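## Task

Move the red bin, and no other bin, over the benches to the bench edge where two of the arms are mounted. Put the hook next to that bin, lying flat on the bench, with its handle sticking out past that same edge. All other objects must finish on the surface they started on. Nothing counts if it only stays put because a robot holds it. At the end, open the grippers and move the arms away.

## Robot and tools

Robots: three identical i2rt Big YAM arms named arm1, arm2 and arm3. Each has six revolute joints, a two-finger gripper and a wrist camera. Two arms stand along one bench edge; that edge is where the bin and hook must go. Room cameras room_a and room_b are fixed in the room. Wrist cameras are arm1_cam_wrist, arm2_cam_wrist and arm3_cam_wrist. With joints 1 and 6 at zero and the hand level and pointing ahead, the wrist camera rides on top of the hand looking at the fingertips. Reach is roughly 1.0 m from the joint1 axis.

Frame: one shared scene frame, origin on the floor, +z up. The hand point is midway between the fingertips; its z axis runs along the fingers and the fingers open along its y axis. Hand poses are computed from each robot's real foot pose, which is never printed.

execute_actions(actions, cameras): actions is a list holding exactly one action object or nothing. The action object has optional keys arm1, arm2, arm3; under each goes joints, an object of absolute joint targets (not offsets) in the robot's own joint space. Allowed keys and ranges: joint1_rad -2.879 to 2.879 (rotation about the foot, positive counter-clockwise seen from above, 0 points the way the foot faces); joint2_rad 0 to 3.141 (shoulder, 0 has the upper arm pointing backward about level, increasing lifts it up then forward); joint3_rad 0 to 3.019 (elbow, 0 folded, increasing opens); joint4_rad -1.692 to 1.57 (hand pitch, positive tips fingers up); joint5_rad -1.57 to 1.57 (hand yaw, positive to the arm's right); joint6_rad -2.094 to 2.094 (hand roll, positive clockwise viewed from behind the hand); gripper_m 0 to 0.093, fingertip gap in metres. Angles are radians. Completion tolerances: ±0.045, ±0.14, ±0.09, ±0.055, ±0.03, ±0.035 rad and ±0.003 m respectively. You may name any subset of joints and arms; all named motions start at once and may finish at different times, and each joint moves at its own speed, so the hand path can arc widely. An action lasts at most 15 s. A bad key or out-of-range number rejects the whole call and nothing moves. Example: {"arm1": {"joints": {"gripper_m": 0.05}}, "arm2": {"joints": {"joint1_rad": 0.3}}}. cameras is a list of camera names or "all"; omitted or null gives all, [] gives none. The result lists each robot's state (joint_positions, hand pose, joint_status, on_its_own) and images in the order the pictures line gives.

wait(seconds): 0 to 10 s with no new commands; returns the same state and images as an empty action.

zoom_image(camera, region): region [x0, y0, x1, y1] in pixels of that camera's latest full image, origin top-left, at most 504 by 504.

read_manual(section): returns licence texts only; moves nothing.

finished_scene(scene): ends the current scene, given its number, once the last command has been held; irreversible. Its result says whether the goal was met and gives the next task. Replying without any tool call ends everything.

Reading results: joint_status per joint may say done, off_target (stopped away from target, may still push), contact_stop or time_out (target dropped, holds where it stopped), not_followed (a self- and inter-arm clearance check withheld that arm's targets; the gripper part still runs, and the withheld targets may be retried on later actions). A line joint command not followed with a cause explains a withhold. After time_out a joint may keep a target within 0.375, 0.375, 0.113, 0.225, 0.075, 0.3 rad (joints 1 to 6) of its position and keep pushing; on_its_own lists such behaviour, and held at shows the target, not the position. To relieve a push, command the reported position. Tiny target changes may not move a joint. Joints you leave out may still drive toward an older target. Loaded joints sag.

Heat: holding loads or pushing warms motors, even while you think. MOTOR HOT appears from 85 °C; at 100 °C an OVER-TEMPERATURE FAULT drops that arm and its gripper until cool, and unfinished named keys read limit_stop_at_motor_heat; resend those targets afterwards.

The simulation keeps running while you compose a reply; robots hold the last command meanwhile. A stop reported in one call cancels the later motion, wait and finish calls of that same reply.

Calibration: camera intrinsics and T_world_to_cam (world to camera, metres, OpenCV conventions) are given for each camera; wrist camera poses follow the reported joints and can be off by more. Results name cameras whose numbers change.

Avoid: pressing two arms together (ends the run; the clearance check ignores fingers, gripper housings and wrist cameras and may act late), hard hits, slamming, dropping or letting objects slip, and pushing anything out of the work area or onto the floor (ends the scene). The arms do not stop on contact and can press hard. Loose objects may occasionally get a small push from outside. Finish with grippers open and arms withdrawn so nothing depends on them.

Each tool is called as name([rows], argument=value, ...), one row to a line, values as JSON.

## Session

execute_actions(actions=[])

Scene clock: 0.00 s.
Motor temperatures (°C, as the motors report them): arm1=[24 24 30 24 21 22] | arm2=[23 31 33 23 22 23] | arm3=[21 23 39 23 22 21]
arm1.joint_positions: joint1_rad=-0.011 joint2_rad=+0.399 joint3_rad=+1.424 joint4_rad=-1.310 joint5_rad=-0.070 joint6_rad=-0.713 gripper_m=+0.094
arm1.joint_status: not commanded
arm1.hand: x=-0.6372 y=-0.6638 z=+1.3092 quat_wxyz=(-0.533, +0.740, -0.302, -0.278) (m; scene frame)
arm2.joint_positions: joint1_rad=+0.213 joint2_rad=+0.390 joint3_rad=+1.560 joint4_rad=-1.177 joint5_rad=+0.258 joint6_rad=+0.076 gripper_m=+0.095
arm2.joint_status: not commanded
arm2.hand: x=+0.3453 y=-0.7021 z=+1.4701 quat_wxyz=(-0.469, +0.491, -0.512, -0.527) (m; scene frame)
arm3.joint_positions: joint1_rad=+0.703 joint2_rad=+0.272 joint3_rad=+1.711 joint4_rad=-1.150 joint5_rad=-0.075 joint6_rad=-0.633 gripper_m=+0.095
arm3.joint_status: not commanded
arm3.hand: x=+0.2737 y=+1.6336 z=+1.5175 quat_wxyz=(-0.625, -0.010, -0.596, +0.504) (m; scene frame)
pictures: arm1_cam_wrist, arm2_cam_wrist, arm3_cam_wrist, room_a, room_b
camera_calibration (this result's frames):
arm1_cam_wrist: T_world_to_cam=[[0.755037, 0.243267, 0.608885, -0.152426], [0.579232, -0.682634, -0.445535, 0.503155], [0.307262, 0.689081, -0.656321, 1.63613], [0, 0, 0, 1]] pos_world=[-0.679077, -0.746876, 1.39081]
arm2_cam_wrist: T_world_to_cam=[[0.996762, 0.0298233, -0.074669, -0.216304], [-0.0419821, -0.598984, -0.799659, 0.774397], [-0.0685741, 0.800205, -0.595793, 1.58261], [0, 0, 0, 1]] pos_world=[0.35664, -0.79611, 1.54601]
arm3_cam_wrist: T_world_to_cam=[[-0.629784, -0.501976, 0.592783, 0.0916869], [-0.61467, -0.144532, -0.775429, 1.58599], [0.474923, -0.852719, -0.217526, 1.72183], [0, 0, 0, 1]] pos_world=[0.214865, 1.74349, 1.55001]
Images, in order (width x height): arm1_cam_wrist 616x616, arm2_cam_wrist 616x616, arm3_cam_wrist 616x616, room_a 504x504, room_b 504x504.

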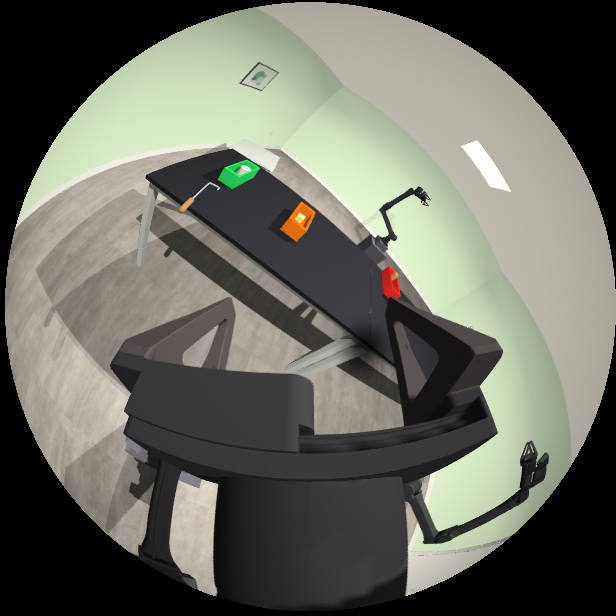

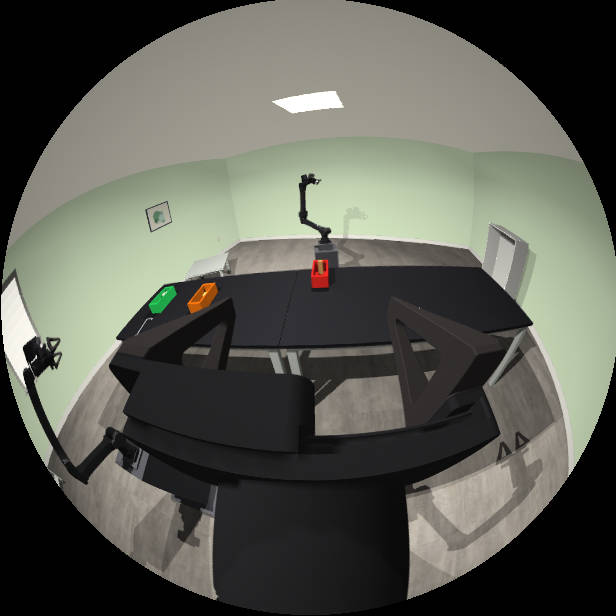

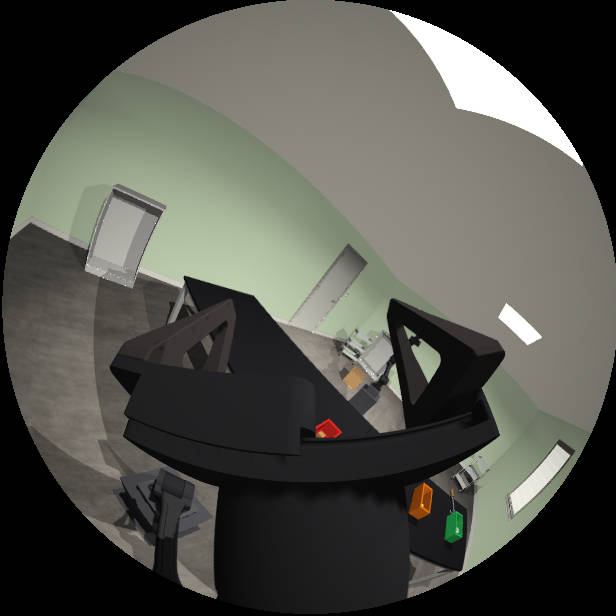

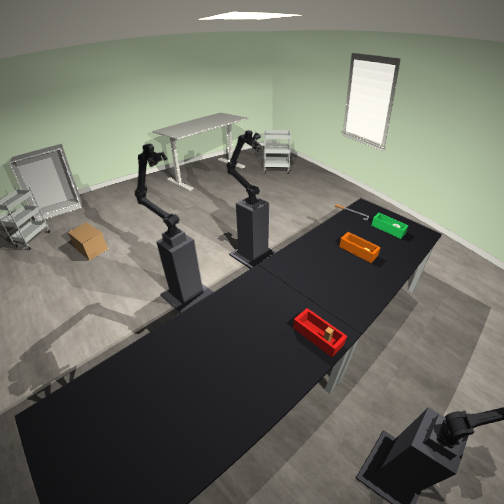

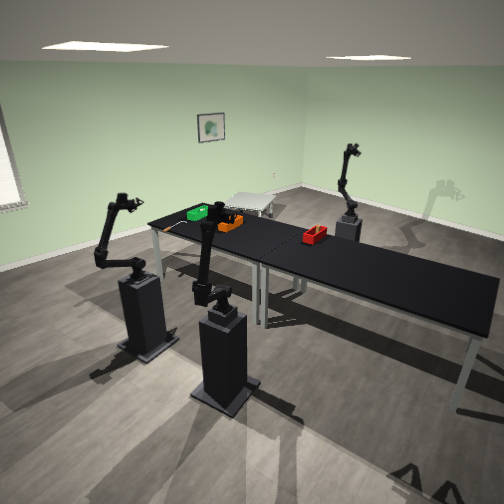

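execute_actions([
  {"arm1":{"joints":{"joint1_rad":0.45,"joint2_rad":1.5,"joint3_rad":1.52,"joint4_rad":-0.3,"joint5_rad":-0.1,"joint6_rad":0,"gripper_m":0.08}},"arm2":{"joints":{"joint1_rad":-0.6,"joint2_rad":1.2,"joint3_rad":1.47,"joint4_rad":-0.6,"joint5_rad":0,"joint6_rad":0}},"arm3":{"joints":{"joint1_rad":-0.08,"joint5_rad":0,"joint6_rad":0,"joint2_rad":1.2,"joint3_rad":1.2,"joint4_rad":-0.9,"gripper_m":0.05}}},
], cameras=["arm1_cam_wrist","arm3_cam_wrist"])

Scene clock: 12.93 s.
Motor temperatures (°C, as the motors report them): arm1=[24 24 32 24 21 22] | arm2=[23 31 34 23 22 23] | arm3=[21 24 39 23 22 21]
arm1.joint_positions: joint1_rad=+0.441 joint2_rad=+1.501 joint3_rad=+1.515 joint4_rad=-0.314 joint5_rad=-0.096 joint6_rad=-0.017 gripper_m=+0.080
arm1.joint_status: all done
arm1.hand: x=-0.9469 y=-0.1996 z=+1.1576 quat_wxyz=(-0.283, +0.706, -0.386, -0.522) (m; scene frame)
arm2.joint_positions: joint1_rad=-0.607 joint2_rad=+1.220 joint3_rad=+1.446 joint4_rad=-0.621 joint5_rad=+0.000 joint6_rad=+0.016 gripper_m=+0.095
arm2.joint_status: all done
arm2.hand: x=+0.6055 y=-0.3179 z=+1.2829 quat_wxyz=(-0.477, +0.409, -0.725, -0.282) (m; scene frame)
arm3.joint_positions: joint1_rad=-0.085 joint2_rad=+1.212 joint3_rad=+1.168 joint4_rad=-0.903 joint5_rad=-0.001 joint6_rad=-0.014 gripper_m=+0.050
arm3.joint_status: all done
arm3.hand: x=+0.2959 y=+1.1157 z=+1.0682 quat_wxyz=(-0.219, -0.665, -0.679, +0.220) (m; scene frame)
pictures: arm1_cam_wrist, arm3_cam_wrist
camera_calibration (this result's frames):
arm1_cam_wrist: T_world_to_cam=[[0.844782, 0.5348, -0.0181987, 0.929885], [0.416048, -0.677826, -0.606181, 0.964269], [-0.336521, 0.50452, -0.795118, 0.826126], [0, 0, 0, 1]] pos_world=[-0.908724, -0.260492, 1.25831]
arm3_cam_wrist: T_world_to_cam=[[-0.999597, -0.0277916, -0.00580809, 0.33183], [-0.0277673, 0.999605, -0.00423292, -1.09758], [0.00592343, -0.00406994, -0.999974, 1.19974], [0, 0, 0, 1]] pos_world=[0.294113, 1.11125, 1.19699]
Images, in order (width x height): arm1_cam_wrist 616x616, arm3_cam_wrist 616x616.

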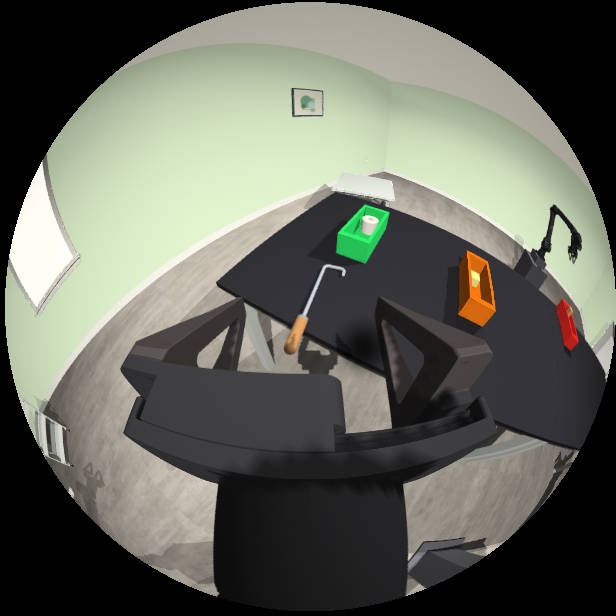

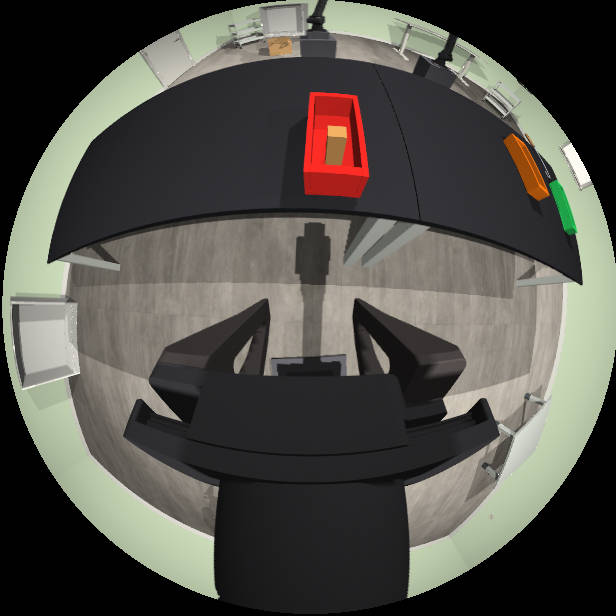

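execute_actions([
  {"arm1":{"joints":{"joint1_rad":0.613,"joint2_rad":2.15,"joint3_rad":1.92,"joint4_rad":0.087,"joint5_rad":0.4,"joint6_rad":0.13}},"arm3":{"joints":{"joint1_rad":-0.15,"joint2_rad":1.871,"joint3_rad":0.95,"joint4_rad":0.441}}},
], cameras=[])

execute_actions([
  {"arm1":{"joints":{"joint2_rad":2.29,"joint3_rad":1.92}},"arm3":{"joints":{"joint2_rad":1.92,"joint3_rad":1.1,"joint4_rad":0.35}}},
], cameras=["arm1_cam_wrist","arm3_cam_wrist"])

Scene clock: 39.27 s.
Motor temperatures (°C, as the motors report them): arm1=[24 26 36 24 21 22] | arm2=[23 32 38 23 22 23] | arm3=[21 24 46 23 22 21]
arm1.joint_positions: joint1_rad=+0.623 joint2_rad=+2.138 joint3_rad=+1.869 joint4_rad=+0.076 joint5_rad=+0.396 joint6_rad=+0.114 gripper_m=+0.080
arm1.joint_status: all done
arm1.hand: x=-1.1041 y=-0.0584 z=+0.9784 quat_wxyz=(-0.386, +0.599, -0.478, -0.514) (m; scene frame)
arm2.joint_positions: joint1_rad=-0.607 joint2_rad=+1.220 joint3_rad=+1.446 joint4_rad=-0.621 joint5_rad=+0.000 joint6_rad=+0.016 gripper_m=+0.095
arm2.joint_status: not commanded
arm2.hand: x=+0.6055 y=-0.3179 z=+1.2829 quat_wxyz=(-0.477, +0.409, -0.725, -0.282) (m; scene frame)
arm3.joint_positions: joint1_rad=-0.148 joint2_rad=+1.876 joint3_rad=+0.939 joint4_rad=+0.426 joint5_rad=-0.001 joint6_rad=-0.013 gripper_m=+0.050
arm3.joint_status: all done
arm3.hand: x=+0.2567 y=+0.9511 z=+0.8204 quat_wxyz=(-0.348, -0.621, -0.595, +0.372) (m; scene frame)
pictures: none
No camera images: the call's "cameras" was empty. Leave "cameras" out to get every camera's image.

Scene clock: 40.50 s.
Motor temperatures (°C, as the motors report them): arm1=[24 27 36 24 21 22] | arm2=[23 32 38 23 22 23] | arm3=[21 24 46 23 22 21]
arm1.joint_positions: joint1_rad=+0.623 joint2_rad=+2.290 joint3_rad=+1.879 joint4_rad=+0.081 joint5_rad=+0.396 joint6_rad=+0.114 gripper_m=+0.080
arm1.joint_status: all done
arm1.hand: x=-1.1114 y=-0.0470 z=+0.8538 quat_wxyz=(-0.373, +0.639, -0.489, -0.461) (m; scene frame)
arm2.joint_positions: joint1_rad=-0.607 joint2_rad=+1.220 joint3_rad=+1.446 joint4_rad=-0.621 joint5_rad=+0.000 joint6_rad=+0.016 gripper_m=+0.095
arm2.joint_status: not commanded
arm2.hand: x=+0.6055 y=-0.3179 z=+1.2829 quat_wxyz=(-0.477, +0.409, -0.725, -0.282) (m; scene frame)
arm3.joint_positions: joint1_rad=-0.148 joint2_rad=+1.911 joint3_rad=+1.061 joint4_rad=+0.354 joint5_rad=-0.001 joint6_rad=-0.013 gripper_m=+0.050
arm3.joint_status: all done
arm3.hand: x=+0.2545 y=+0.9121 z=+0.8378 quat_wxyz=(-0.352, -0.619, -0.593, +0.376) (m; scene frame)
pictures: arm1_cam_wrist, arm3_cam_wrist
camera_calibration (this result's frames):
arm1_cam_wrist: T_world_to_cam=[[0.971842, 0.235375, 0.011001, 1.08397], [0.193947, -0.772528, -0.604636, 0.699375], [-0.133818, 0.589744, -0.796426, 0.682609], [0, 0, 0, 1]] pos_world=[-1.09774, -0.117417, 0.95459]
arm3_cam_wrist: T_world_to_cam=[[-0.999382, 0.0350405, 0.00276806, 0.218843], [0.0302659, 0.897899, -0.439159, -0.453743], [-0.0178738, -0.438804, -0.898405, 1.28627], [0, 0, 0, 1]] pos_world=[0.255431, 0.964168, 0.955723]
Images, in order (width x height): arm1_cam_wrist 616x616, arm3_cam_wrist 616x616.

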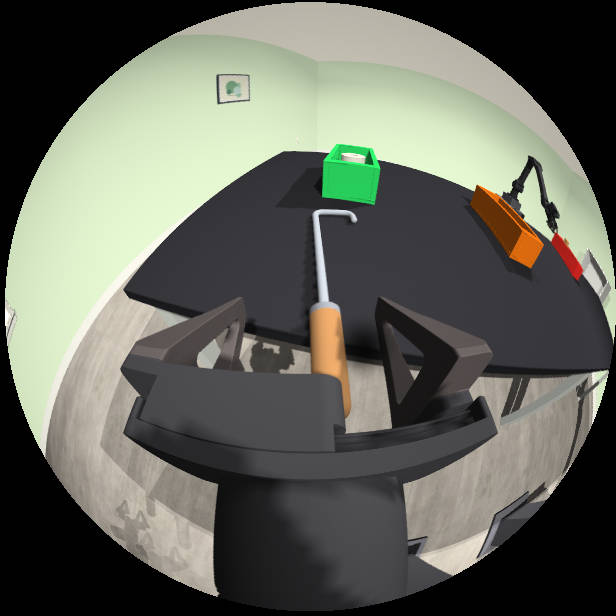

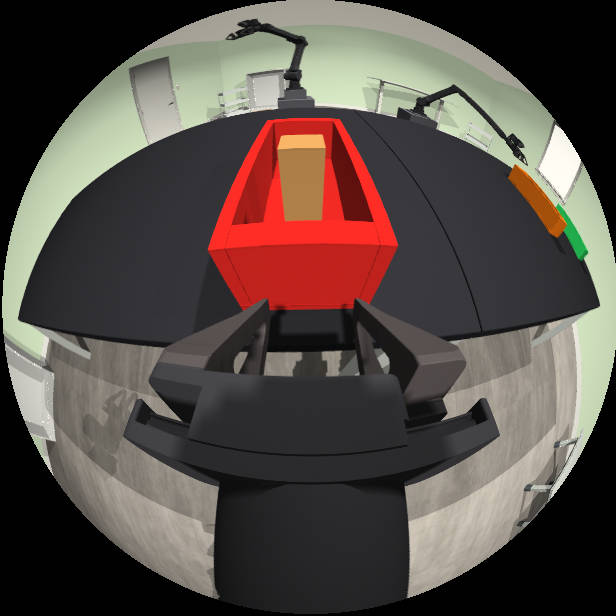

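execute_actions([
  {"arm1":{"joints":{"joint2_rad":2.39}},"arm3":{"joints":{"joint2_rad":2.02,"joint3_rad":1.23,"joint4_rad":0.33}}},
], cameras=[])

execute_actions([
  {"arm1":{"joints":{"joint2_rad":2.43}},"arm3":{"joints":{"joint2_rad":2.1,"joint3_rad":1.35,"joint4_rad":0.3}}},
], cameras=["arm1_cam_wrist","arm3_cam_wrist"])

Scene clock: 49.47 s.
Motor temperatures (°C, as the motors report them): arm1=[24 29 38 24 21 22] | arm2=[23 32 39 23 22 23] | arm3=[21 25 46 23 22 21]
arm1.joint_positions: joint1_rad=+0.623 joint2_rad=+2.386 joint3_rad=+1.879 joint4_rad=+0.081 joint5_rad=+0.396 joint6_rad=+0.114 gripper_m=+0.080
arm1.joint_status: all done
arm1.hand: x=-1.1090 y=-0.0489 z=+0.7698 quat_wxyz=(-0.363, +0.666, -0.495, -0.423) (m; scene frame)
arm2.joint_positions: joint1_rad=-0.607 joint2_rad=+1.220 joint3_rad=+1.446 joint4_rad=-0.621 joint5_rad=+0.000 joint6_rad=+0.016 gripper_m=+0.095
arm2.joint_status: not commanded
arm2.hand: x=+0.6055 y=-0.3179 z=+1.2829 quat_wxyz=(-0.477, +0.409, -0.725, -0.282) (m; scene frame)
arm3.joint_positions: joint1_rad=-0.148 joint2_rad=+2.008 joint3_rad=+1.179 joint4_rad=+0.335 joint5_rad=-0.001 joint6_rad=-0.013 gripper_m=+0.050
arm3.joint_status: all done
arm3.hand: x=+0.2524 y=+0.8744 z=+0.8238 quat_wxyz=(-0.353, -0.618, -0.593, +0.377) (m; scene frame)
pictures: none
No camera images: the call's "cameras" was empty. Leave "cameras" out to get every camera's image.

Scene clock: 50.27 s.
Motor temperatures (°C, as the motors report them): arm1=[24 29 38 24 21 22] | arm2=[23 32 39 23 22 23] | arm3=[21 25 46 23 22 21]
arm1.joint_positions: joint1_rad=+0.623 joint2_rad=+2.404 joint3_rad=+1.879 joint4_rad=+0.081 joint5_rad=+0.396 joint6_rad=+0.114 gripper_m=+0.080
arm1.joint_status: all done
arm1.hand: x=-1.1081 y=-0.0499 z=+0.7549 quat_wxyz=(-0.361, +0.671, -0.496, -0.416) (m; scene frame)
arm2.joint_positions: joint1_rad=-0.607 joint2_rad=+1.220 joint3_rad=+1.446 joint4_rad=-0.621 joint5_rad=+0.000 joint6_rad=+0.016 gripper_m=+0.095
arm2.joint_status: not commanded
arm2.hand: x=+0.6055 y=-0.3179 z=+1.2829 quat_wxyz=(-0.477, +0.409, -0.725, -0.282) (m; scene frame)
arm3.joint_positions: joint1_rad=-0.148 joint2_rad=+2.085 joint3_rad=+1.297 joint4_rad=+0.306 joint5_rad=-0.001 joint6_rad=-0.013 gripper_m=+0.050
arm3.joint_status: all done
arm3.hand: x=+0.2504 y=+0.8382 z=+0.8193 quat_wxyz=(-0.356, -0.616, -0.591, +0.380) (m; scene frame)
pictures: arm1_cam_wrist, arm3_cam_wrist
camera_calibration (this result's frames):
arm1_cam_wrist: T_world_to_cam=[[0.969715, 0.237454, 0.0571694, 1.04538], [0.232141, -0.823322, -0.51793, 0.611063], [-0.0759154, 0.515515, -0.853511, 0.709578], [0, 0, 0, 1]] pos_world=[-1.1017, -0.110925, 0.862357]
arm3_cam_wrist: T_world_to_cam=[[-0.999392, 0.0347449, 0.00286821, 0.217569], [0.0297225, 0.892143, -0.450775, -0.380957], [-0.018221, -0.450416, -0.892633, 1.24218], [0, 0, 0, 1]] pos_world=[0.251393, 0.891804, 0.936458]
Images, in order (width x height): arm1_cam_wrist 616x616, arm3_cam_wrist 616x616.

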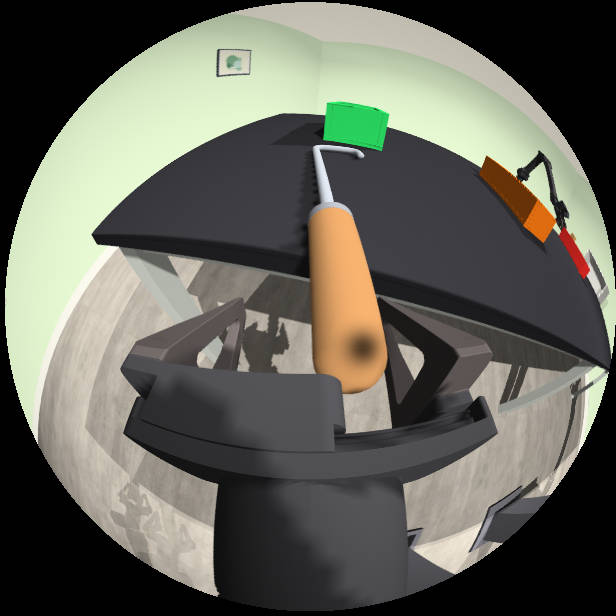

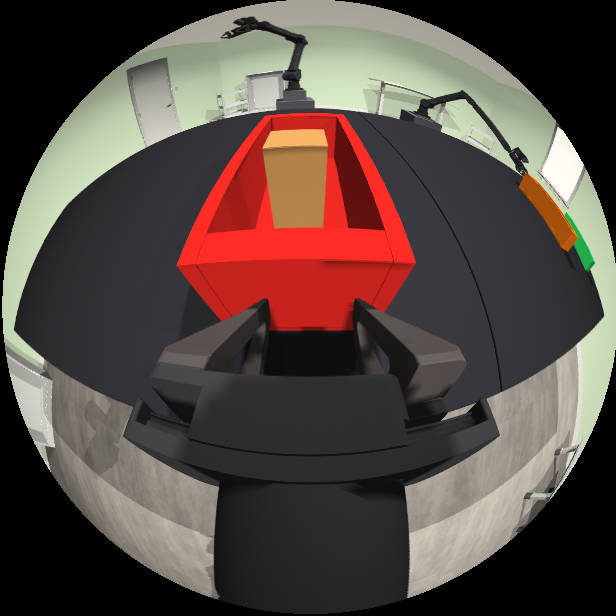

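execute_actions([
  {"arm1":{"joints":{"gripper_m":0}},"arm3":{"joints":{"joint2_rad":2.2,"joint3_rad":1.56,"joint4_rad":0.27}}},
], cameras=["arm1_cam_wrist"])

execute_actions([
  {"arm1":{"joints":{"joint2_rad":2.2}},"arm3":{"joints":{"joint2_rad":2.335,"joint3_rad":1.8,"joint4_rad":0.19}}},
], cameras=[])

execute_actions([
  {"arm1":{"joints":{"joint1_rad":-0.656,"joint5_rad":-0.5,"joint6_rad":-0.17}},"arm3":{"joints":{"joint2_rad":2.495,"joint3_rad":2.09,"joint4_rad":0.11}}},
], cameras=["room_a"])

execute_actions([
  {"arm1":{"joints":{"joint2_rad":2.4,"joint3_rad":2.39,"joint4_rad":-0.22}},"arm3":{"joints":{"joint2_rad":2.7,"joint3_rad":2.5,"joint4_rad":0.0}}},
], cameras=["room_a","arm1_cam_wrist"])

Scene clock: 63.53 s.
Motor temperatures (°C, as the motors report them): arm1=[24 30 38 24 21 22] | arm2=[23 31 39 23 22 23] | arm3=[21 26 47 23 22 21]
arm1.joint_positions: joint1_rad=+0.621 joint2_rad=+2.404 joint3_rad=+1.879 joint4_rad=+0.081 joint5_rad=+0.400 joint6_rad=+0.115 gripper_m=+0.028
arm1.joint_status: gripper_m off_target (ended at +0.028, target +0.000)
arm1.hand: x=-1.1066 y=-0.0492 z=+0.7550 quat_wxyz=(-0.362, +0.670, -0.498, -0.415) (m; scene frame)
arm2.joint_positions: joint1_rad=-0.607 joint2_rad=+1.220 joint3_rad=+1.446 joint4_rad=-0.621 joint5_rad=+0.000 joint6_rad=+0.016 gripper_m=+0.095
arm2.joint_status: not commanded
arm2.hand: x=+0.6055 y=-0.3179 z=+1.2829 quat_wxyz=(-0.477, +0.409, -0.725, -0.282) (m; scene frame)
arm3.joint_positions: joint1_rad=-0.148 joint2_rad=+2.195 joint3_rad=+1.505 joint4_rad=+0.273 joint5_rad=-0.001 joint6_rad=-0.013 gripper_m=+0.050
arm3.joint_status: all done
arm3.hand: x=+0.2468 y=+0.7750 z=+0.8334 quat_wxyz=(-0.375, -0.603, -0.578, +0.401) (m; scene frame)
pictures: arm1_cam_wrist
camera_calibration (this result's frames):
arm1_cam_wrist: T_world_to_cam=[[0.970885, 0.232519, 0.0575989, 1.04449], [0.228119, -0.824063, -0.518538, 0.607373], [-0.0731047, 0.51658, -0.853112, 0.712273], [0, 0, 0, 1]] pos_world=[-1.10057, -0.110297, 0.862433]
Images, in order (width x height): arm1_cam_wrist 616x616.

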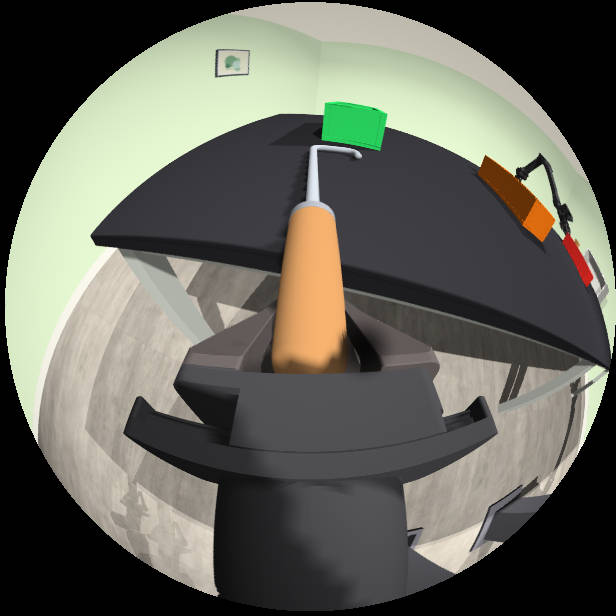

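Scene clock: 65.27 s.
Motor temperatures (°C, as the motors report them): arm1=[24 30 38 24 21 22] | arm2=[23 31 39 23 22 23] | arm3=[21 26 47 23 22 21]
arm1.joint_positions: joint1_rad=+0.621 joint2_rad=+2.221 joint3_rad=+1.879 joint4_rad=+0.061 joint5_rad=+0.398 joint6_rad=+0.118 gripper_m=+0.029
arm1.joint_status: all done
arm1.hand: x=-1.1082 y=-0.0499 z=+0.9092 quat_wxyz=(-0.378, +0.623, -0.488, -0.481) (m; scene frame)
arm2.joint_positions: joint1_rad=-0.607 joint2_rad=+1.220 joint3_rad=+1.446 joint4_rad=-0.621 joint5_rad=+0.000 joint6_rad=+0.016 gripper_m=+0.095
arm2.joint_status: not commanded
arm2.hand: x=+0.6055 y=-0.3179 z=+1.2829 quat_wxyz=(-0.477, +0.409, -0.725, -0.282) (m; scene frame)
arm3.joint_positions: joint1_rad=-0.148 joint2_rad=+2.326 joint3_rad=+1.736 joint4_rad=+0.193 joint5_rad=-0.001 joint6_rad=-0.013 gripper_m=+0.050
arm3.joint_status: all done
arm3.hand: x=+0.2436 y=+0.7179 z=+0.8307 quat_wxyz=(-0.381, -0.599, -0.575, +0.407) (m; scene frame)
pictures: none
No camera images: the call's "cameras" was empty. Leave "cameras" out to get every camera's image.

Scene clock: 67.63 s.
Motor temperatures (°C, as the motors report them): arm1=[24 31 39 24 21 22] | arm2=[23 31 39 23 22 23] | arm3=[21 26 48 23 22 21]
arm1.joint_positions: joint1_rad=-0.647 joint2_rad=+2.228 joint3_rad=+1.879 joint4_rad=+0.061 joint5_rad=-0.499 joint6_rad=-0.152 gripper_m=+0.029
arm1.joint_status: all done
arm1.hand: x=-0.1792 y=-0.0267 z=+0.9122 quat_wxyz=(-0.459, +0.535, -0.579, -0.409) (m; scene frame)
arm2.joint_positions: joint1_rad=-0.607 joint2_rad=+1.220 joint3_rad=+1.446 joint4_rad=-0.621 joint5_rad=+0.000 joint6_rad=+0.016 gripper_m=+0.095
arm2.joint_status: not commanded
arm2.hand: x=+0.6055 y=-0.3179 z=+1.2829 quat_wxyz=(-0.477, +0.409, -0.725, -0.282) (m; scene frame)
arm3.joint_positions: joint1_rad=-0.148 joint2_rad=+2.489 joint3_rad=+2.025 joint4_rad=+0.112 joint5_rad=-0.001 joint6_rad=-0.013 gripper_m=+0.050
arm3.joint_status: all done
arm3.hand: x=+0.2401 y=+0.6564 z=+0.8302 quat_wxyz=(-0.393, -0.590, -0.566, +0.421) (m; scene frame)
pictures: room_a
Images, in order (width x height): room_a 504x504.

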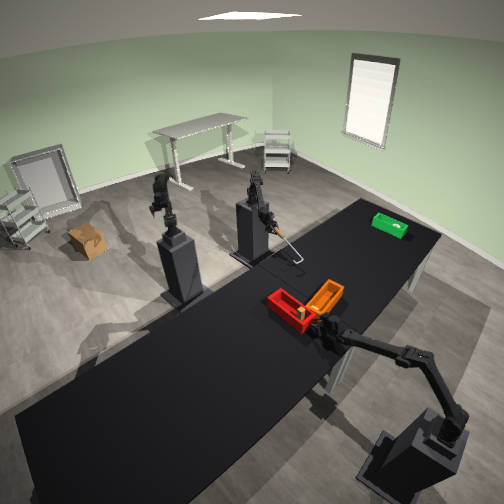

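Scene clock: 70.10 s.
Motor temperatures (°C, as the motors report them): arm1=[24 31 40 24 21 22] | arm2=[23 31 39 23 22 23] | arm3=[21 27 49 23 22 21]
arm1.joint_positions: joint1_rad=-0.648 joint2_rad=+2.428 joint3_rad=+2.291 joint4_rad=-0.242 joint5_rad=-0.498 joint6_rad=-0.166 gripper_m=+0.029
arm1.joint_status: joint3_rad time_out (moved +0.412 of +0.511); the others done
arm1.on_its_own: joint3_rad reads +2.291 and still pushes toward +2.390 since a time_out
arm1.hand: x=-0.1447 y=+0.0207 z=+0.9101 quat_wxyz=(-0.427, +0.544, -0.603, -0.397) (m; scene frame)
arm2.joint_positions: joint1_rad=-0.607 joint2_rad=+1.220 joint3_rad=+1.446 joint4_rad=-0.621 joint5_rad=+0.000 joint6_rad=+0.016 gripper_m=+0.095
arm2.joint_status: not commanded
arm2.hand: x=+0.6055 y=-0.3179 z=+1.2829 quat_wxyz=(-0.477, +0.409, -0.725, -0.282) (m; scene frame)
arm3.joint_positions: joint1_rad=-0.148 joint2_rad=+2.706 joint3_rad=+2.441 joint4_rad=+0.000 joint5_rad=-0.001 joint6_rad=-0.013 gripper_m=+0.050
arm3.joint_status: all done
arm3.hand: x=+0.2366 y=+0.5933 z=+0.8441 quat_wxyz=(-0.417, -0.572, -0.548, +0.446) (m; scene frame)
pictures: arm1_cam_wrist, room_a
camera_calibration (this result's frames):
arm1_cam_wrist: T_world_to_cam=[[0.994569, -0.100209, -0.0281299, 0.173787], [-0.0977016, -0.805675, -0.584245, 0.538154], [0.0358832, 0.58382, -0.81109, 0.854904], [0, 0, 0, 1]] pos_world=[-0.150941, -0.0481169, 1.01271]
Images, in order (width x height): arm1_cam_wrist 616x616, room_a 504x504.

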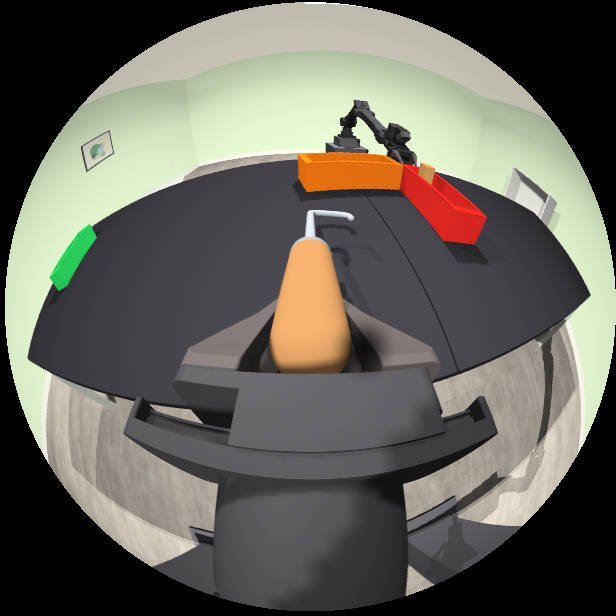

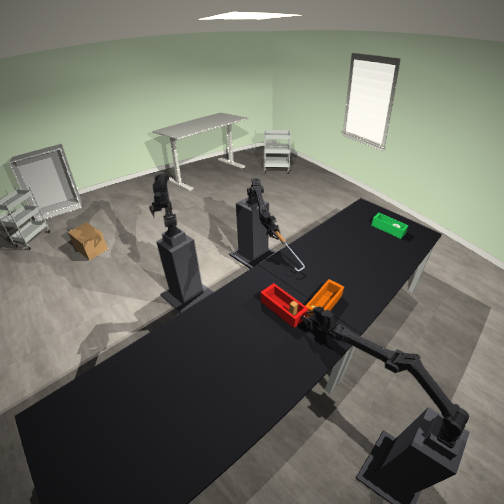

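execute_actions([
  {"arm1":{"joints":{"joint2_rad":2.53,"joint3_rad":2.39}},"arm3":{"joints":{"joint2_rad":2.0}}},
], cameras=["room_a"])

execute_actions([
  {"arm1":{"joints":{"joint2_rad":2.635}},"arm3":{"joints":{"joint2_rad":1.2,"joint3_rad":1.3,"joint4_rad":-1.0}}},
], cameras=["room_a","arm1_cam_wrist","arm3_cam_wrist"])

Scene clock: 84.90 s.
Motor temperatures (°C, as the motors report them): arm1=[24 34 45 24 21 22] | arm2=[23 31 39 23 22 23] | arm3=[21 29 51 23 22 21]
arm1.joint_positions: joint1_rad=-0.648 joint2_rad=+2.536 joint3_rad=+2.316 joint4_rad=-0.232 joint5_rad=-0.498 joint6_rad=-0.170 gripper_m=+0.029
arm1.joint_status: all done
arm1.hand: x=-0.1402 y=+0.0268 z=+0.8275 quat_wxyz=(-0.399, +0.550, -0.622, -0.390) (m; scene frame)
arm2.joint_positions: joint1_rad=-0.607 joint2_rad=+1.220 joint3_rad=+1.446 joint4_rad=-0.621 joint5_rad=+0.000 joint6_rad=+0.016 gripper_m=+0.095
arm2.joint_status: not commanded
arm2.hand: x=+0.6055 y=-0.3179 z=+1.2829 quat_wxyz=(-0.477, +0.409, -0.725, -0.282) (m; scene frame)
arm3.joint_positions: joint1_rad=-0.148 joint2_rad=+2.019 joint3_rad=+2.484 joint4_rad=-0.004 joint5_rad=-0.001 joint6_rad=-0.013 gripper_m=+0.050
arm3.joint_status: all done
arm3.hand: x=+0.2473 y=+0.7889 z=+1.5008 quat_wxyz=(-0.582, -0.378, -0.362, +0.623) (m; scene frame)
pictures: room_a
Images, in order (width x height): room_a 504x504.

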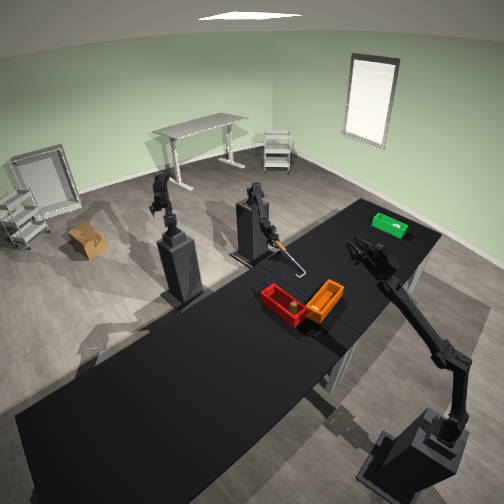

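Scene clock: 86.73 s.
Motor temperatures (°C, as the motors report them): arm1=[24 34 44 24 21 22] | arm2=[23 31 39 23 22 23] | arm3=[21 29 50 23 22 21]
arm1.joint_positions: joint1_rad=-0.649 joint2_rad=+2.616 joint3_rad=+2.336 joint4_rad=-0.217 joint5_rad=-0.501 joint6_rad=-0.176 gripper_m=+0.029
arm1.joint_status: all done
arm1.hand: x=-0.1392 y=+0.0280 z=+0.7677 quat_wxyz=(-0.381, +0.554, -0.632, -0.385) (m; scene frame)
arm2.joint_positions: joint1_rad=-0.607 joint2_rad=+1.220 joint3_rad=+1.446 joint4_rad=-0.621 joint5_rad=+0.000 joint6_rad=+0.016 gripper_m=+0.095
arm2.joint_status: not commanded
arm2.hand: x=+0.6055 y=-0.3179 z=+1.2829 quat_wxyz=(-0.477, +0.409, -0.725, -0.282) (m; scene frame)
arm3.joint_positions: joint1_rad=-0.148 joint2_rad=+1.214 joint3_rad=+1.288 joint4_rad=-0.999 joint5_rad=-0.001 joint6_rad=-0.013 gripper_m=+0.050
arm3.joint_status: all done
arm3.hand: x=+0.2657 y=+1.1125 z=+1.1166 quat_wxyz=(-0.220, -0.684, -0.655, +0.234) (m; scene frame)
pictures: arm1_cam_wrist, arm3_cam_wrist, room_a
camera_calibration (this result's frames):
arm1_cam_wrist: T_world_to_cam=[[0.992009, -0.0992456, -0.0778953, 0.202832], [-0.124938, -0.858625, -0.497145, 0.392225], [-0.0175434, 0.502905, -0.864164, 0.770582], [0, 0, 0, 1]] pos_world=[-0.138689, -0.0306242, 0.876701]
arm3_cam_wrist: T_world_to_cam=[[-0.999339, 0.0356927, -0.00687403, 0.232294], [0.0358578, 0.999029, -0.025606, -1.08736], [0.0059534, -0.0258356, -0.999648, 1.27219], [0, 0, 0, 1]] pos_world=[0.263557, 1.11088, 1.24549]
Images, in order (width x height): arm1_cam_wrist 616x616, arm3_cam_wrist 616x616, room_a 504x504.

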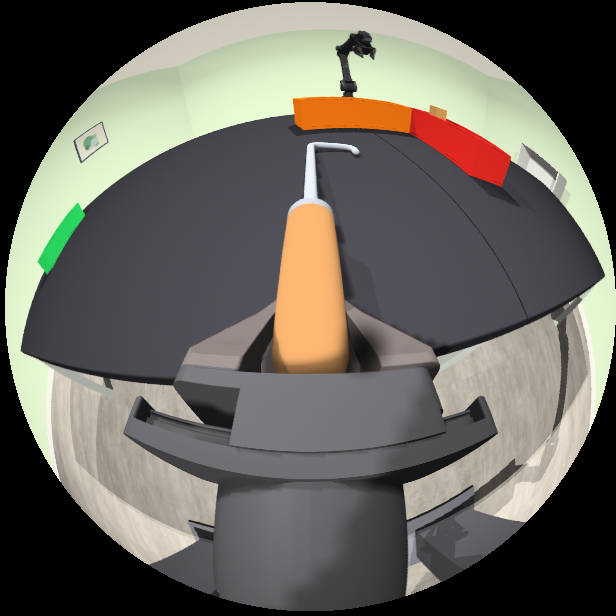

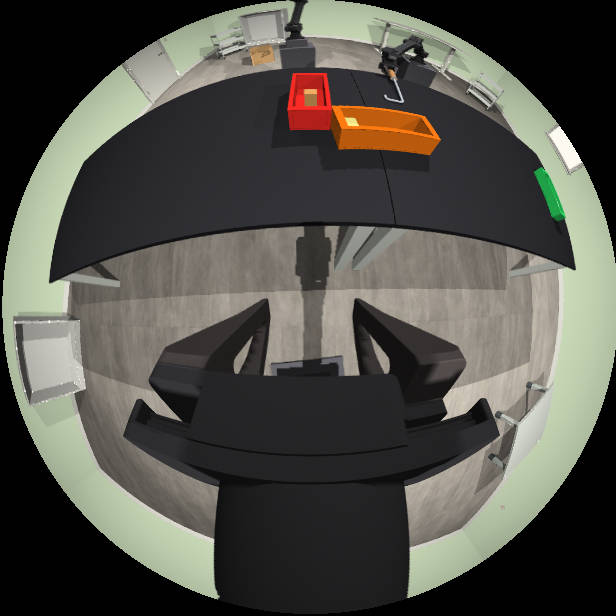

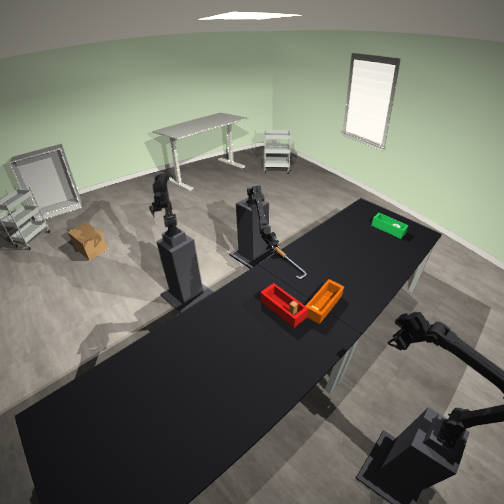

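execute_actions([
  {"arm1":{"joints":{"gripper_m":0.075}},"arm3":{"joints":{"joint1_rad":-0.085,"joint2_rad":2.1,"joint3_rad":1.9,"joint4_rad":0.1,"gripper_m":0.0}}},
], cameras=[])

execute_actions([
  {"arm1":{"joints":{"joint2_rad":2.2}},"arm3":{"joints":{"joint2_rad":2.27,"joint3_rad":1.9}}},
], cameras=["arm3_cam_wrist","room_a"])

Scene clock: 118.27 s.
Motor temperatures (°C, as the motors report them): arm1=[24 35 43 24 21 22] | arm2=[23 31 40 23 22 23] | arm3=[21 26 49 23 22 21]
arm1.joint_positions: joint1_rad=-0.649 joint2_rad=+2.616 joint3_rad=+2.336 joint4_rad=-0.217 joint5_rad=-0.501 joint6_rad=-0.176 gripper_m=+0.075
arm1.joint_status: all done
arm1.hand: x=-0.1392 y=+0.0280 z=+0.7677 quat_wxyz=(-0.381, +0.554, -0.632, -0.385) (m; scene frame)
arm2.joint_positions: joint1_rad=-0.607 joint2_rad=+1.220 joint3_rad=+1.446 joint4_rad=-0.621 joint5_rad=+0.000 joint6_rad=+0.016 gripper_m=+0.095
arm2.joint_status: not commanded
arm2.hand: x=+0.6055 y=-0.3179 z=+1.2829 quat_wxyz=(-0.477, +0.409, -0.725, -0.282) (m; scene frame)
arm3.joint_positions: joint1_rad=-0.087 joint2_rad=+2.119 joint3_rad=+1.837 joint4_rad=+0.086 joint5_rad=-0.001 joint6_rad=-0.013 gripper_m=+0.001
arm3.joint_status: all done
arm3.hand: x=+0.2967 y=+0.7079 z=+1.0424 quat_wxyz=(-0.449, -0.540, -0.550, +0.452) (m; scene frame)
pictures: none
No camera images: the call's "cameras" was empty. Leave "cameras" out to get every camera's image.

Scene clock: 120.23 s.
Motor temperatures (°C, as the motors report them): arm1=[24 35 43 24 21 22] | arm2=[23 31 40 23 22 23] | arm3=[21 27 49 23 22 21]
arm1.joint_positions: joint1_rad=-0.649 joint2_rad=+2.200 joint3_rad=+2.393 joint4_rad=-0.217 joint5_rad=-0.501 joint6_rad=-0.176 gripper_m=+0.075
arm1.joint_status: all done
arm1.hand: x=-0.1704 y=-0.0139 z=+1.1826 quat_wxyz=(-0.561, +0.518, -0.489, -0.421) (m; scene frame)
arm2.joint_positions: joint1_rad=-0.607 joint2_rad=+1.220 joint3_rad=+1.446 joint4_rad=-0.621 joint5_rad=+0.000 joint6_rad=+0.016 gripper_m=+0.095
arm2.joint_status: not commanded
arm2.hand: x=+0.6055 y=-0.3179 z=+1.2829 quat_wxyz=(-0.477, +0.409, -0.725, -0.282) (m; scene frame)
arm3.joint_positions: joint1_rad=-0.087 joint2_rad=+2.285 joint3_rad=+1.856 joint4_rad=+0.093 joint5_rad=-0.001 joint6_rad=-0.013 gripper_m=+0.001
arm3.joint_status: all done
arm3.hand: x=+0.2968 y=+0.6913 z=+0.9117 quat_wxyz=(-0.411, -0.569, -0.580, +0.413) (m; scene frame)
pictures: arm3_cam_wrist, room_a
camera_calibration (this result's frames):
arm3_cam_wrist: T_world_to_cam=[[-0.999667, -0.0250534, 0.00613103, 0.307206], [-0.0239973, 0.816288, -0.577147, -0.0260194], [0.00945479, -0.577102, -0.816617, 1.2694], [0, 0, 0, 1]] pos_world=[0.294478, 0.761512, 1.01972]
Images, in order (width x height): arm3_cam_wrist 616x616, room_a 504x504.

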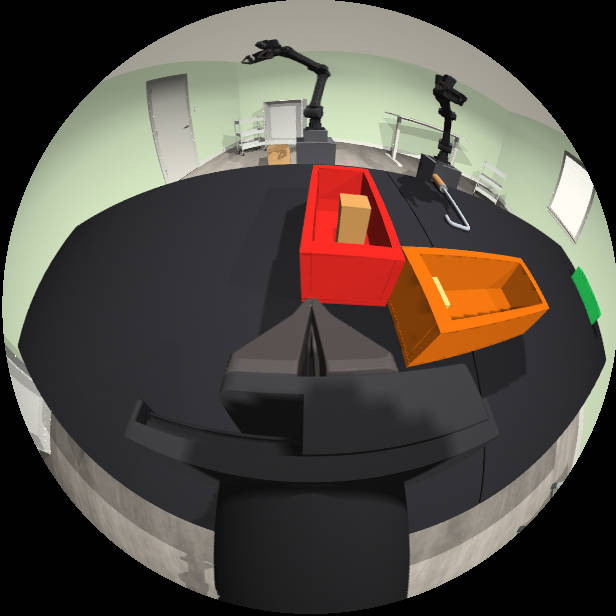

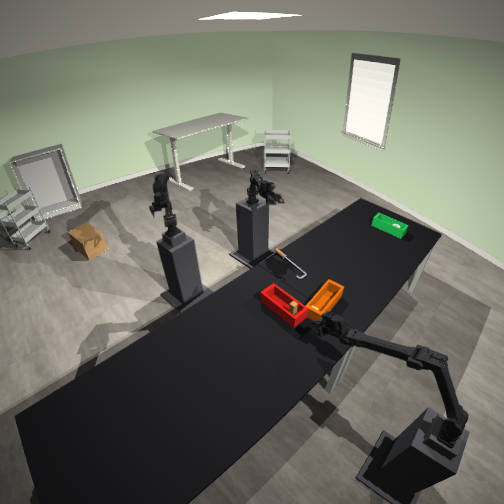

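execute_actions([
  {"arm1":{"joints":{"joint1_rad":0.5,"joint2_rad":1.0,"joint3_rad":1.2,"joint4_rad":-0.8,"joint5_rad":0}},"arm3":{"joints":{"joint2_rad":2.38}}},
], cameras=[])

execute_actions([
  {"arm3":{"joints":{"joint5_rad":0.45}}},
], cameras=[])

execute_actions([
  {"arm3":{"joints":{"joint1_rad":-0.2}}},
], cameras=["arm3_cam_wrist","room_a"])

Scene clock: 133.97 s.
Motor temperatures (°C, as the motors report them): arm1=[24 34 40 24 21 22] | arm2=[23 31 40 23 22 23] | arm3=[21 29 50 23 22 21]
arm1.joint_positions: joint1_rad=+0.494 joint2_rad=+0.999 joint3_rad=+1.215 joint4_rad=-0.793 joint5_rad=-0.004 joint6_rad=-0.176 gripper_m=+0.075
arm1.joint_status: all done
arm1.hand: x=-0.8499 y=-0.4047 z=+1.1443 quat_wxyz=(-0.275, +0.799, -0.366, -0.389) (m; scene frame)
arm2.joint_positions: joint1_rad=-0.607 joint2_rad=+1.220 joint3_rad=+1.446 joint4_rad=-0.621 joint5_rad=+0.000 joint6_rad=+0.016 gripper_m=+0.095
arm2.joint_status: not commanded
arm2.hand: x=+0.6055 y=-0.3179 z=+1.2829 quat_wxyz=(-0.477, +0.409, -0.725, -0.282) (m; scene frame)
arm3.joint_positions: joint1_rad=-0.087 joint2_rad=+2.379 joint3_rad=+1.856 joint4_rad=+0.093 joint5_rad=-0.001 joint6_rad=-0.013 gripper_m=+0.001
arm3.joint_status: all done
arm3.hand: x=+0.2967 y=+0.6943 z=+0.8290 quat_wxyz=(-0.383, -0.588, -0.599, +0.386) (m; scene frame)
pictures: none
No camera images: the call's "cameras" was empty. Leave "cameras" out to get every camera's image.

Scene clock: 135.07 s.
Motor temperatures (°C, as the motors report them): arm1=[24 34 40 24 21 22] | arm2=[23 31 40 23 22 23] | arm3=[21 29 50 23 22 21]
arm1.joint_positions: joint1_rad=+0.494 joint2_rad=+0.999 joint3_rad=+1.215 joint4_rad=-0.793 joint5_rad=-0.004 joint6_rad=-0.176 gripper_m=+0.075
arm1.joint_status: not commanded
arm1.hand: x=-0.8499 y=-0.4047 z=+1.1443 quat_wxyz=(-0.275, +0.799, -0.366, -0.389) (m; scene frame)
arm2.joint_positions: joint1_rad=-0.607 joint2_rad=+1.220 joint3_rad=+1.446 joint4_rad=-0.621 joint5_rad=+0.000 joint6_rad=+0.016 gripper_m=+0.095
arm2.joint_status: not commanded
arm2.hand: x=+0.6055 y=-0.3179 z=+1.2829 quat_wxyz=(-0.477, +0.409, -0.725, -0.282) (m; scene frame)
arm3.joint_positions: joint1_rad=-0.087 joint2_rad=+2.379 joint3_rad=+1.856 joint4_rad=+0.093 joint5_rad=+0.446 joint6_rad=-0.013 gripper_m=+0.001
arm3.joint_status: all done
arm3.hand: x=+0.2222 y=+0.7093 z=+0.8358 quat_wxyz=(-0.241, -0.660, -0.499, +0.507) (m; scene frame)
pictures: none
No camera images: the call's "cameras" was empty. Leave "cameras" out to get every camera's image.

Scene clock: 136.40 s.
Motor temperatures (°C, as the motors report them): arm1=[24 34 40 24 21 22] | arm2=[23 31 40 23 22 23] | arm3=[21 29 50 23 22 21]
arm1.joint_positions: joint1_rad=+0.494 joint2_rad=+0.999 joint3_rad=+1.215 joint4_rad=-0.793 joint5_rad=-0.004 joint6_rad=-0.176 gripper_m=+0.075
arm1.joint_status: not commanded
arm1.hand: x=-0.8499 y=-0.4047 z=+1.1443 quat_wxyz=(-0.275, +0.799, -0.366, -0.389) (m; scene frame)
arm2.joint_positions: joint1_rad=-0.607 joint2_rad=+1.220 joint3_rad=+1.446 joint4_rad=-0.621 joint5_rad=+0.000 joint6_rad=+0.016 gripper_m=+0.095
arm2.joint_status: not commanded
arm2.hand: x=+0.6055 y=-0.3179 z=+1.2829 quat_wxyz=(-0.477, +0.409, -0.725, -0.282) (m; scene frame)
arm3.joint_positions: joint1_rad=-0.205 joint2_rad=+2.379 joint3_rad=+1.856 joint4_rad=+0.093 joint5_rad=+0.449 joint6_rad=-0.013 gripper_m=+0.001
arm3.joint_status: all done
arm3.hand: x=+0.1186 y=+0.7240 z=+0.8358 quat_wxyz=(-0.210, -0.688, -0.459, +0.521) (m; scene frame)
pictures: arm3_cam_wrist, room_a
camera_calibration (this result's frames):
arm3_cam_wrist: T_world_to_cam=[[-0.859225, 0.47823, 0.181739, -0.397446], [0.329763, 0.789304, -0.517935, -0.172717], [-0.391139, -0.385091, -0.835892, 1.15262], [0, 0, 0, 1]] pos_world=[0.166295, 0.770261, 0.946241]
Images, in order (width x height): arm3_cam_wrist 616x616, room_a 504x504.

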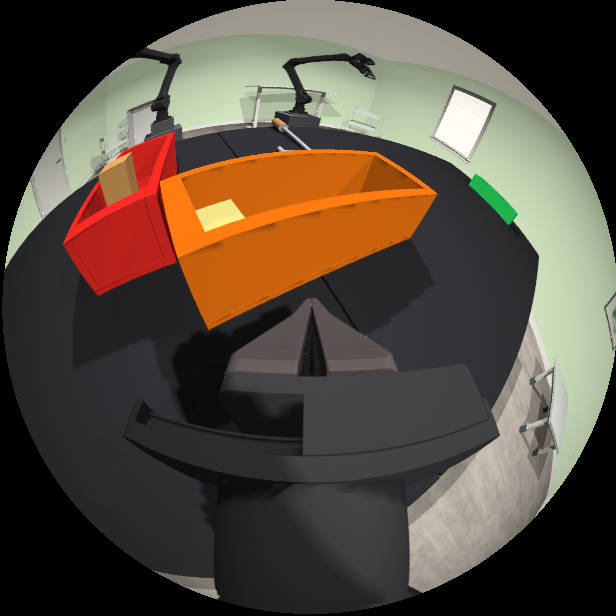

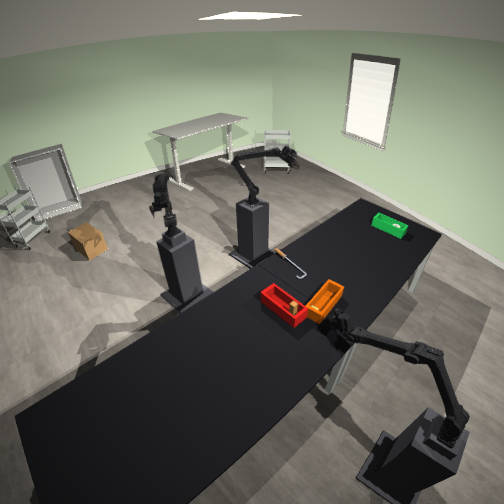

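execute_actions([
  {"arm3":{"joints":{"joint1_rad":-0.08,"joint5_rad":0}}},
], cameras=[])

execute_actions([
  {"arm3":{"joints":{"joint2_rad":2.45,"joint3_rad":2.1,"joint4_rad":0.1}}},
], cameras=[])

execute_actions([
  {"arm3":{"joints":{"joint2_rad":2.52,"joint3_rad":2.14}}},
], cameras=["arm3_cam_wrist","room_a"])

Scene clock: 151.60 s.
Motor temperatures (°C, as the motors report them): arm1=[24 30 38 24 21 22] | arm2=[23 31 40 23 22 23] | arm3=[21 30 51 23 22 21]
arm1.joint_positions: joint1_rad=+0.494 joint2_rad=+0.999 joint3_rad=+1.215 joint4_rad=-0.793 joint5_rad=-0.004 joint6_rad=-0.176 gripper_m=+0.075
arm1.joint_status: not commanded
arm1.hand: x=-0.8499 y=-0.4047 z=+1.1443 quat_wxyz=(-0.275, +0.799, -0.366, -0.389) (m; scene frame)
arm2.joint_positions: joint1_rad=-0.607 joint2_rad=+1.220 joint3_rad=+1.446 joint4_rad=-0.621 joint5_rad=+0.000 joint6_rad=+0.016 gripper_m=+0.095
arm2.joint_status: not commanded
arm2.hand: x=+0.6055 y=-0.3179 z=+1.2829 quat_wxyz=(-0.477, +0.409, -0.725, -0.282) (m; scene frame)
arm3.joint_positions: joint1_rad=-0.077 joint2_rad=+2.379 joint3_rad=+1.856 joint4_rad=+0.093 joint5_rad=+0.003 joint6_rad=-0.012 gripper_m=+0.001
arm3.joint_status: all done
arm3.hand: x=+0.3052 y=+0.6944 z=+0.8290 quat_wxyz=(-0.384, -0.586, -0.601, +0.385) (m; scene frame)
pictures: none
No camera images: the call's "cameras" was empty. Leave "cameras" out to get every camera's image.

Scene clock: 152.60 s.
Motor temperatures (°C, as the motors report them): arm1=[24 30 38 24 21 22] | arm2=[23 31 40 23 22 23] | arm3=[21 30 51 23 22 21]
arm1.joint_positions: joint1_rad=+0.494 joint2_rad=+0.999 joint3_rad=+1.215 joint4_rad=-0.793 joint5_rad=-0.004 joint6_rad=-0.176 gripper_m=+0.075
arm1.joint_status: not commanded
arm1.hand: x=-0.8499 y=-0.4047 z=+1.1443 quat_wxyz=(-0.275, +0.799, -0.366, -0.389) (m; scene frame)
arm2.joint_positions: joint1_rad=-0.607 joint2_rad=+1.220 joint3_rad=+1.446 joint4_rad=-0.621 joint5_rad=+0.000 joint6_rad=+0.016 gripper_m=+0.095
arm2.joint_status: not commanded
arm2.hand: x=+0.6055 y=-0.3179 z=+1.2829 quat_wxyz=(-0.477, +0.409, -0.725, -0.282) (m; scene frame)
arm3.joint_positions: joint1_rad=-0.077 joint2_rad=+2.439 joint3_rad=+2.046 joint4_rad=+0.093 joint5_rad=+0.003 joint6_rad=-0.012 gripper_m=+0.001
arm3.joint_status: all done
arm3.hand: x=+0.3059 y=+0.6494 z=+0.8832 quat_wxyz=(-0.421, -0.560, -0.574, +0.422) (m; scene frame)
pictures: none
No camera images: the call's "cameras" was empty. Leave "cameras" out to get every camera's image.

Scene clock: 153.50 s.
Motor temperatures (°C, as the motors report them): arm1=[24 30 38 24 21 22] | arm2=[23 31 40 23 22 23] | arm3=[21 30 51 23 22 21]
arm1.joint_positions: joint1_rad=+0.494 joint2_rad=+0.999 joint3_rad=+1.215 joint4_rad=-0.793 joint5_rad=-0.004 joint6_rad=-0.176 gripper_m=+0.075
arm1.joint_status: not commanded
arm1.hand: x=-0.8499 y=-0.4047 z=+1.1443 quat_wxyz=(-0.275, +0.799, -0.366, -0.389) (m; scene frame)
arm2.joint_positions: joint1_rad=-0.607 joint2_rad=+1.220 joint3_rad=+1.446 joint4_rad=-0.621 joint5_rad=+0.000 joint6_rad=+0.016 gripper_m=+0.095
arm2.joint_status: not commanded
arm2.hand: x=+0.6055 y=-0.3179 z=+1.2829 quat_wxyz=(-0.477, +0.409, -0.725, -0.282) (m; scene frame)
arm3.joint_positions: joint1_rad=-0.077 joint2_rad=+2.503 joint3_rad=+2.081 joint4_rad=+0.093 joint5_rad=+0.003 joint6_rad=-0.012 gripper_m=+0.001
arm3.joint_status: all done
arm3.hand: x=+0.3059 y=+0.6439 z=+0.8455 quat_wxyz=(-0.413, -0.566, -0.580, +0.414) (m; scene frame)
pictures: arm3_cam_wrist, room_a
camera_calibration (this result's frames):
arm3_cam_wrist: T_world_to_cam=[[-0.999503, -0.0307232, 0.00707462, 0.318406], [-0.0290888, 0.812149, -0.582724, -0.0164088], [0.0121575, -0.58264, -0.812639, 1.18735], [0, 0, 0, 1]] pos_world=[0.303335, 0.714909, 0.953077]
Images, in order (width x height): arm3_cam_wrist 616x616, room_a 504x504.

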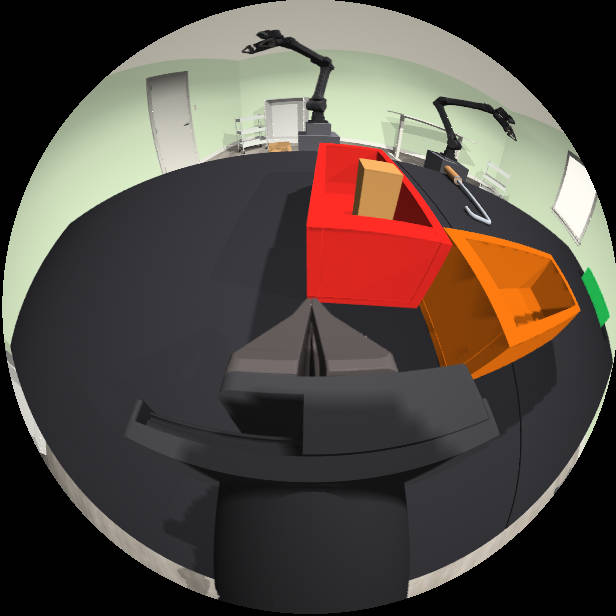

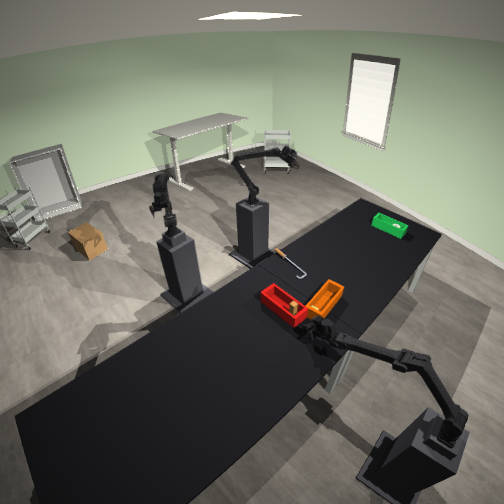

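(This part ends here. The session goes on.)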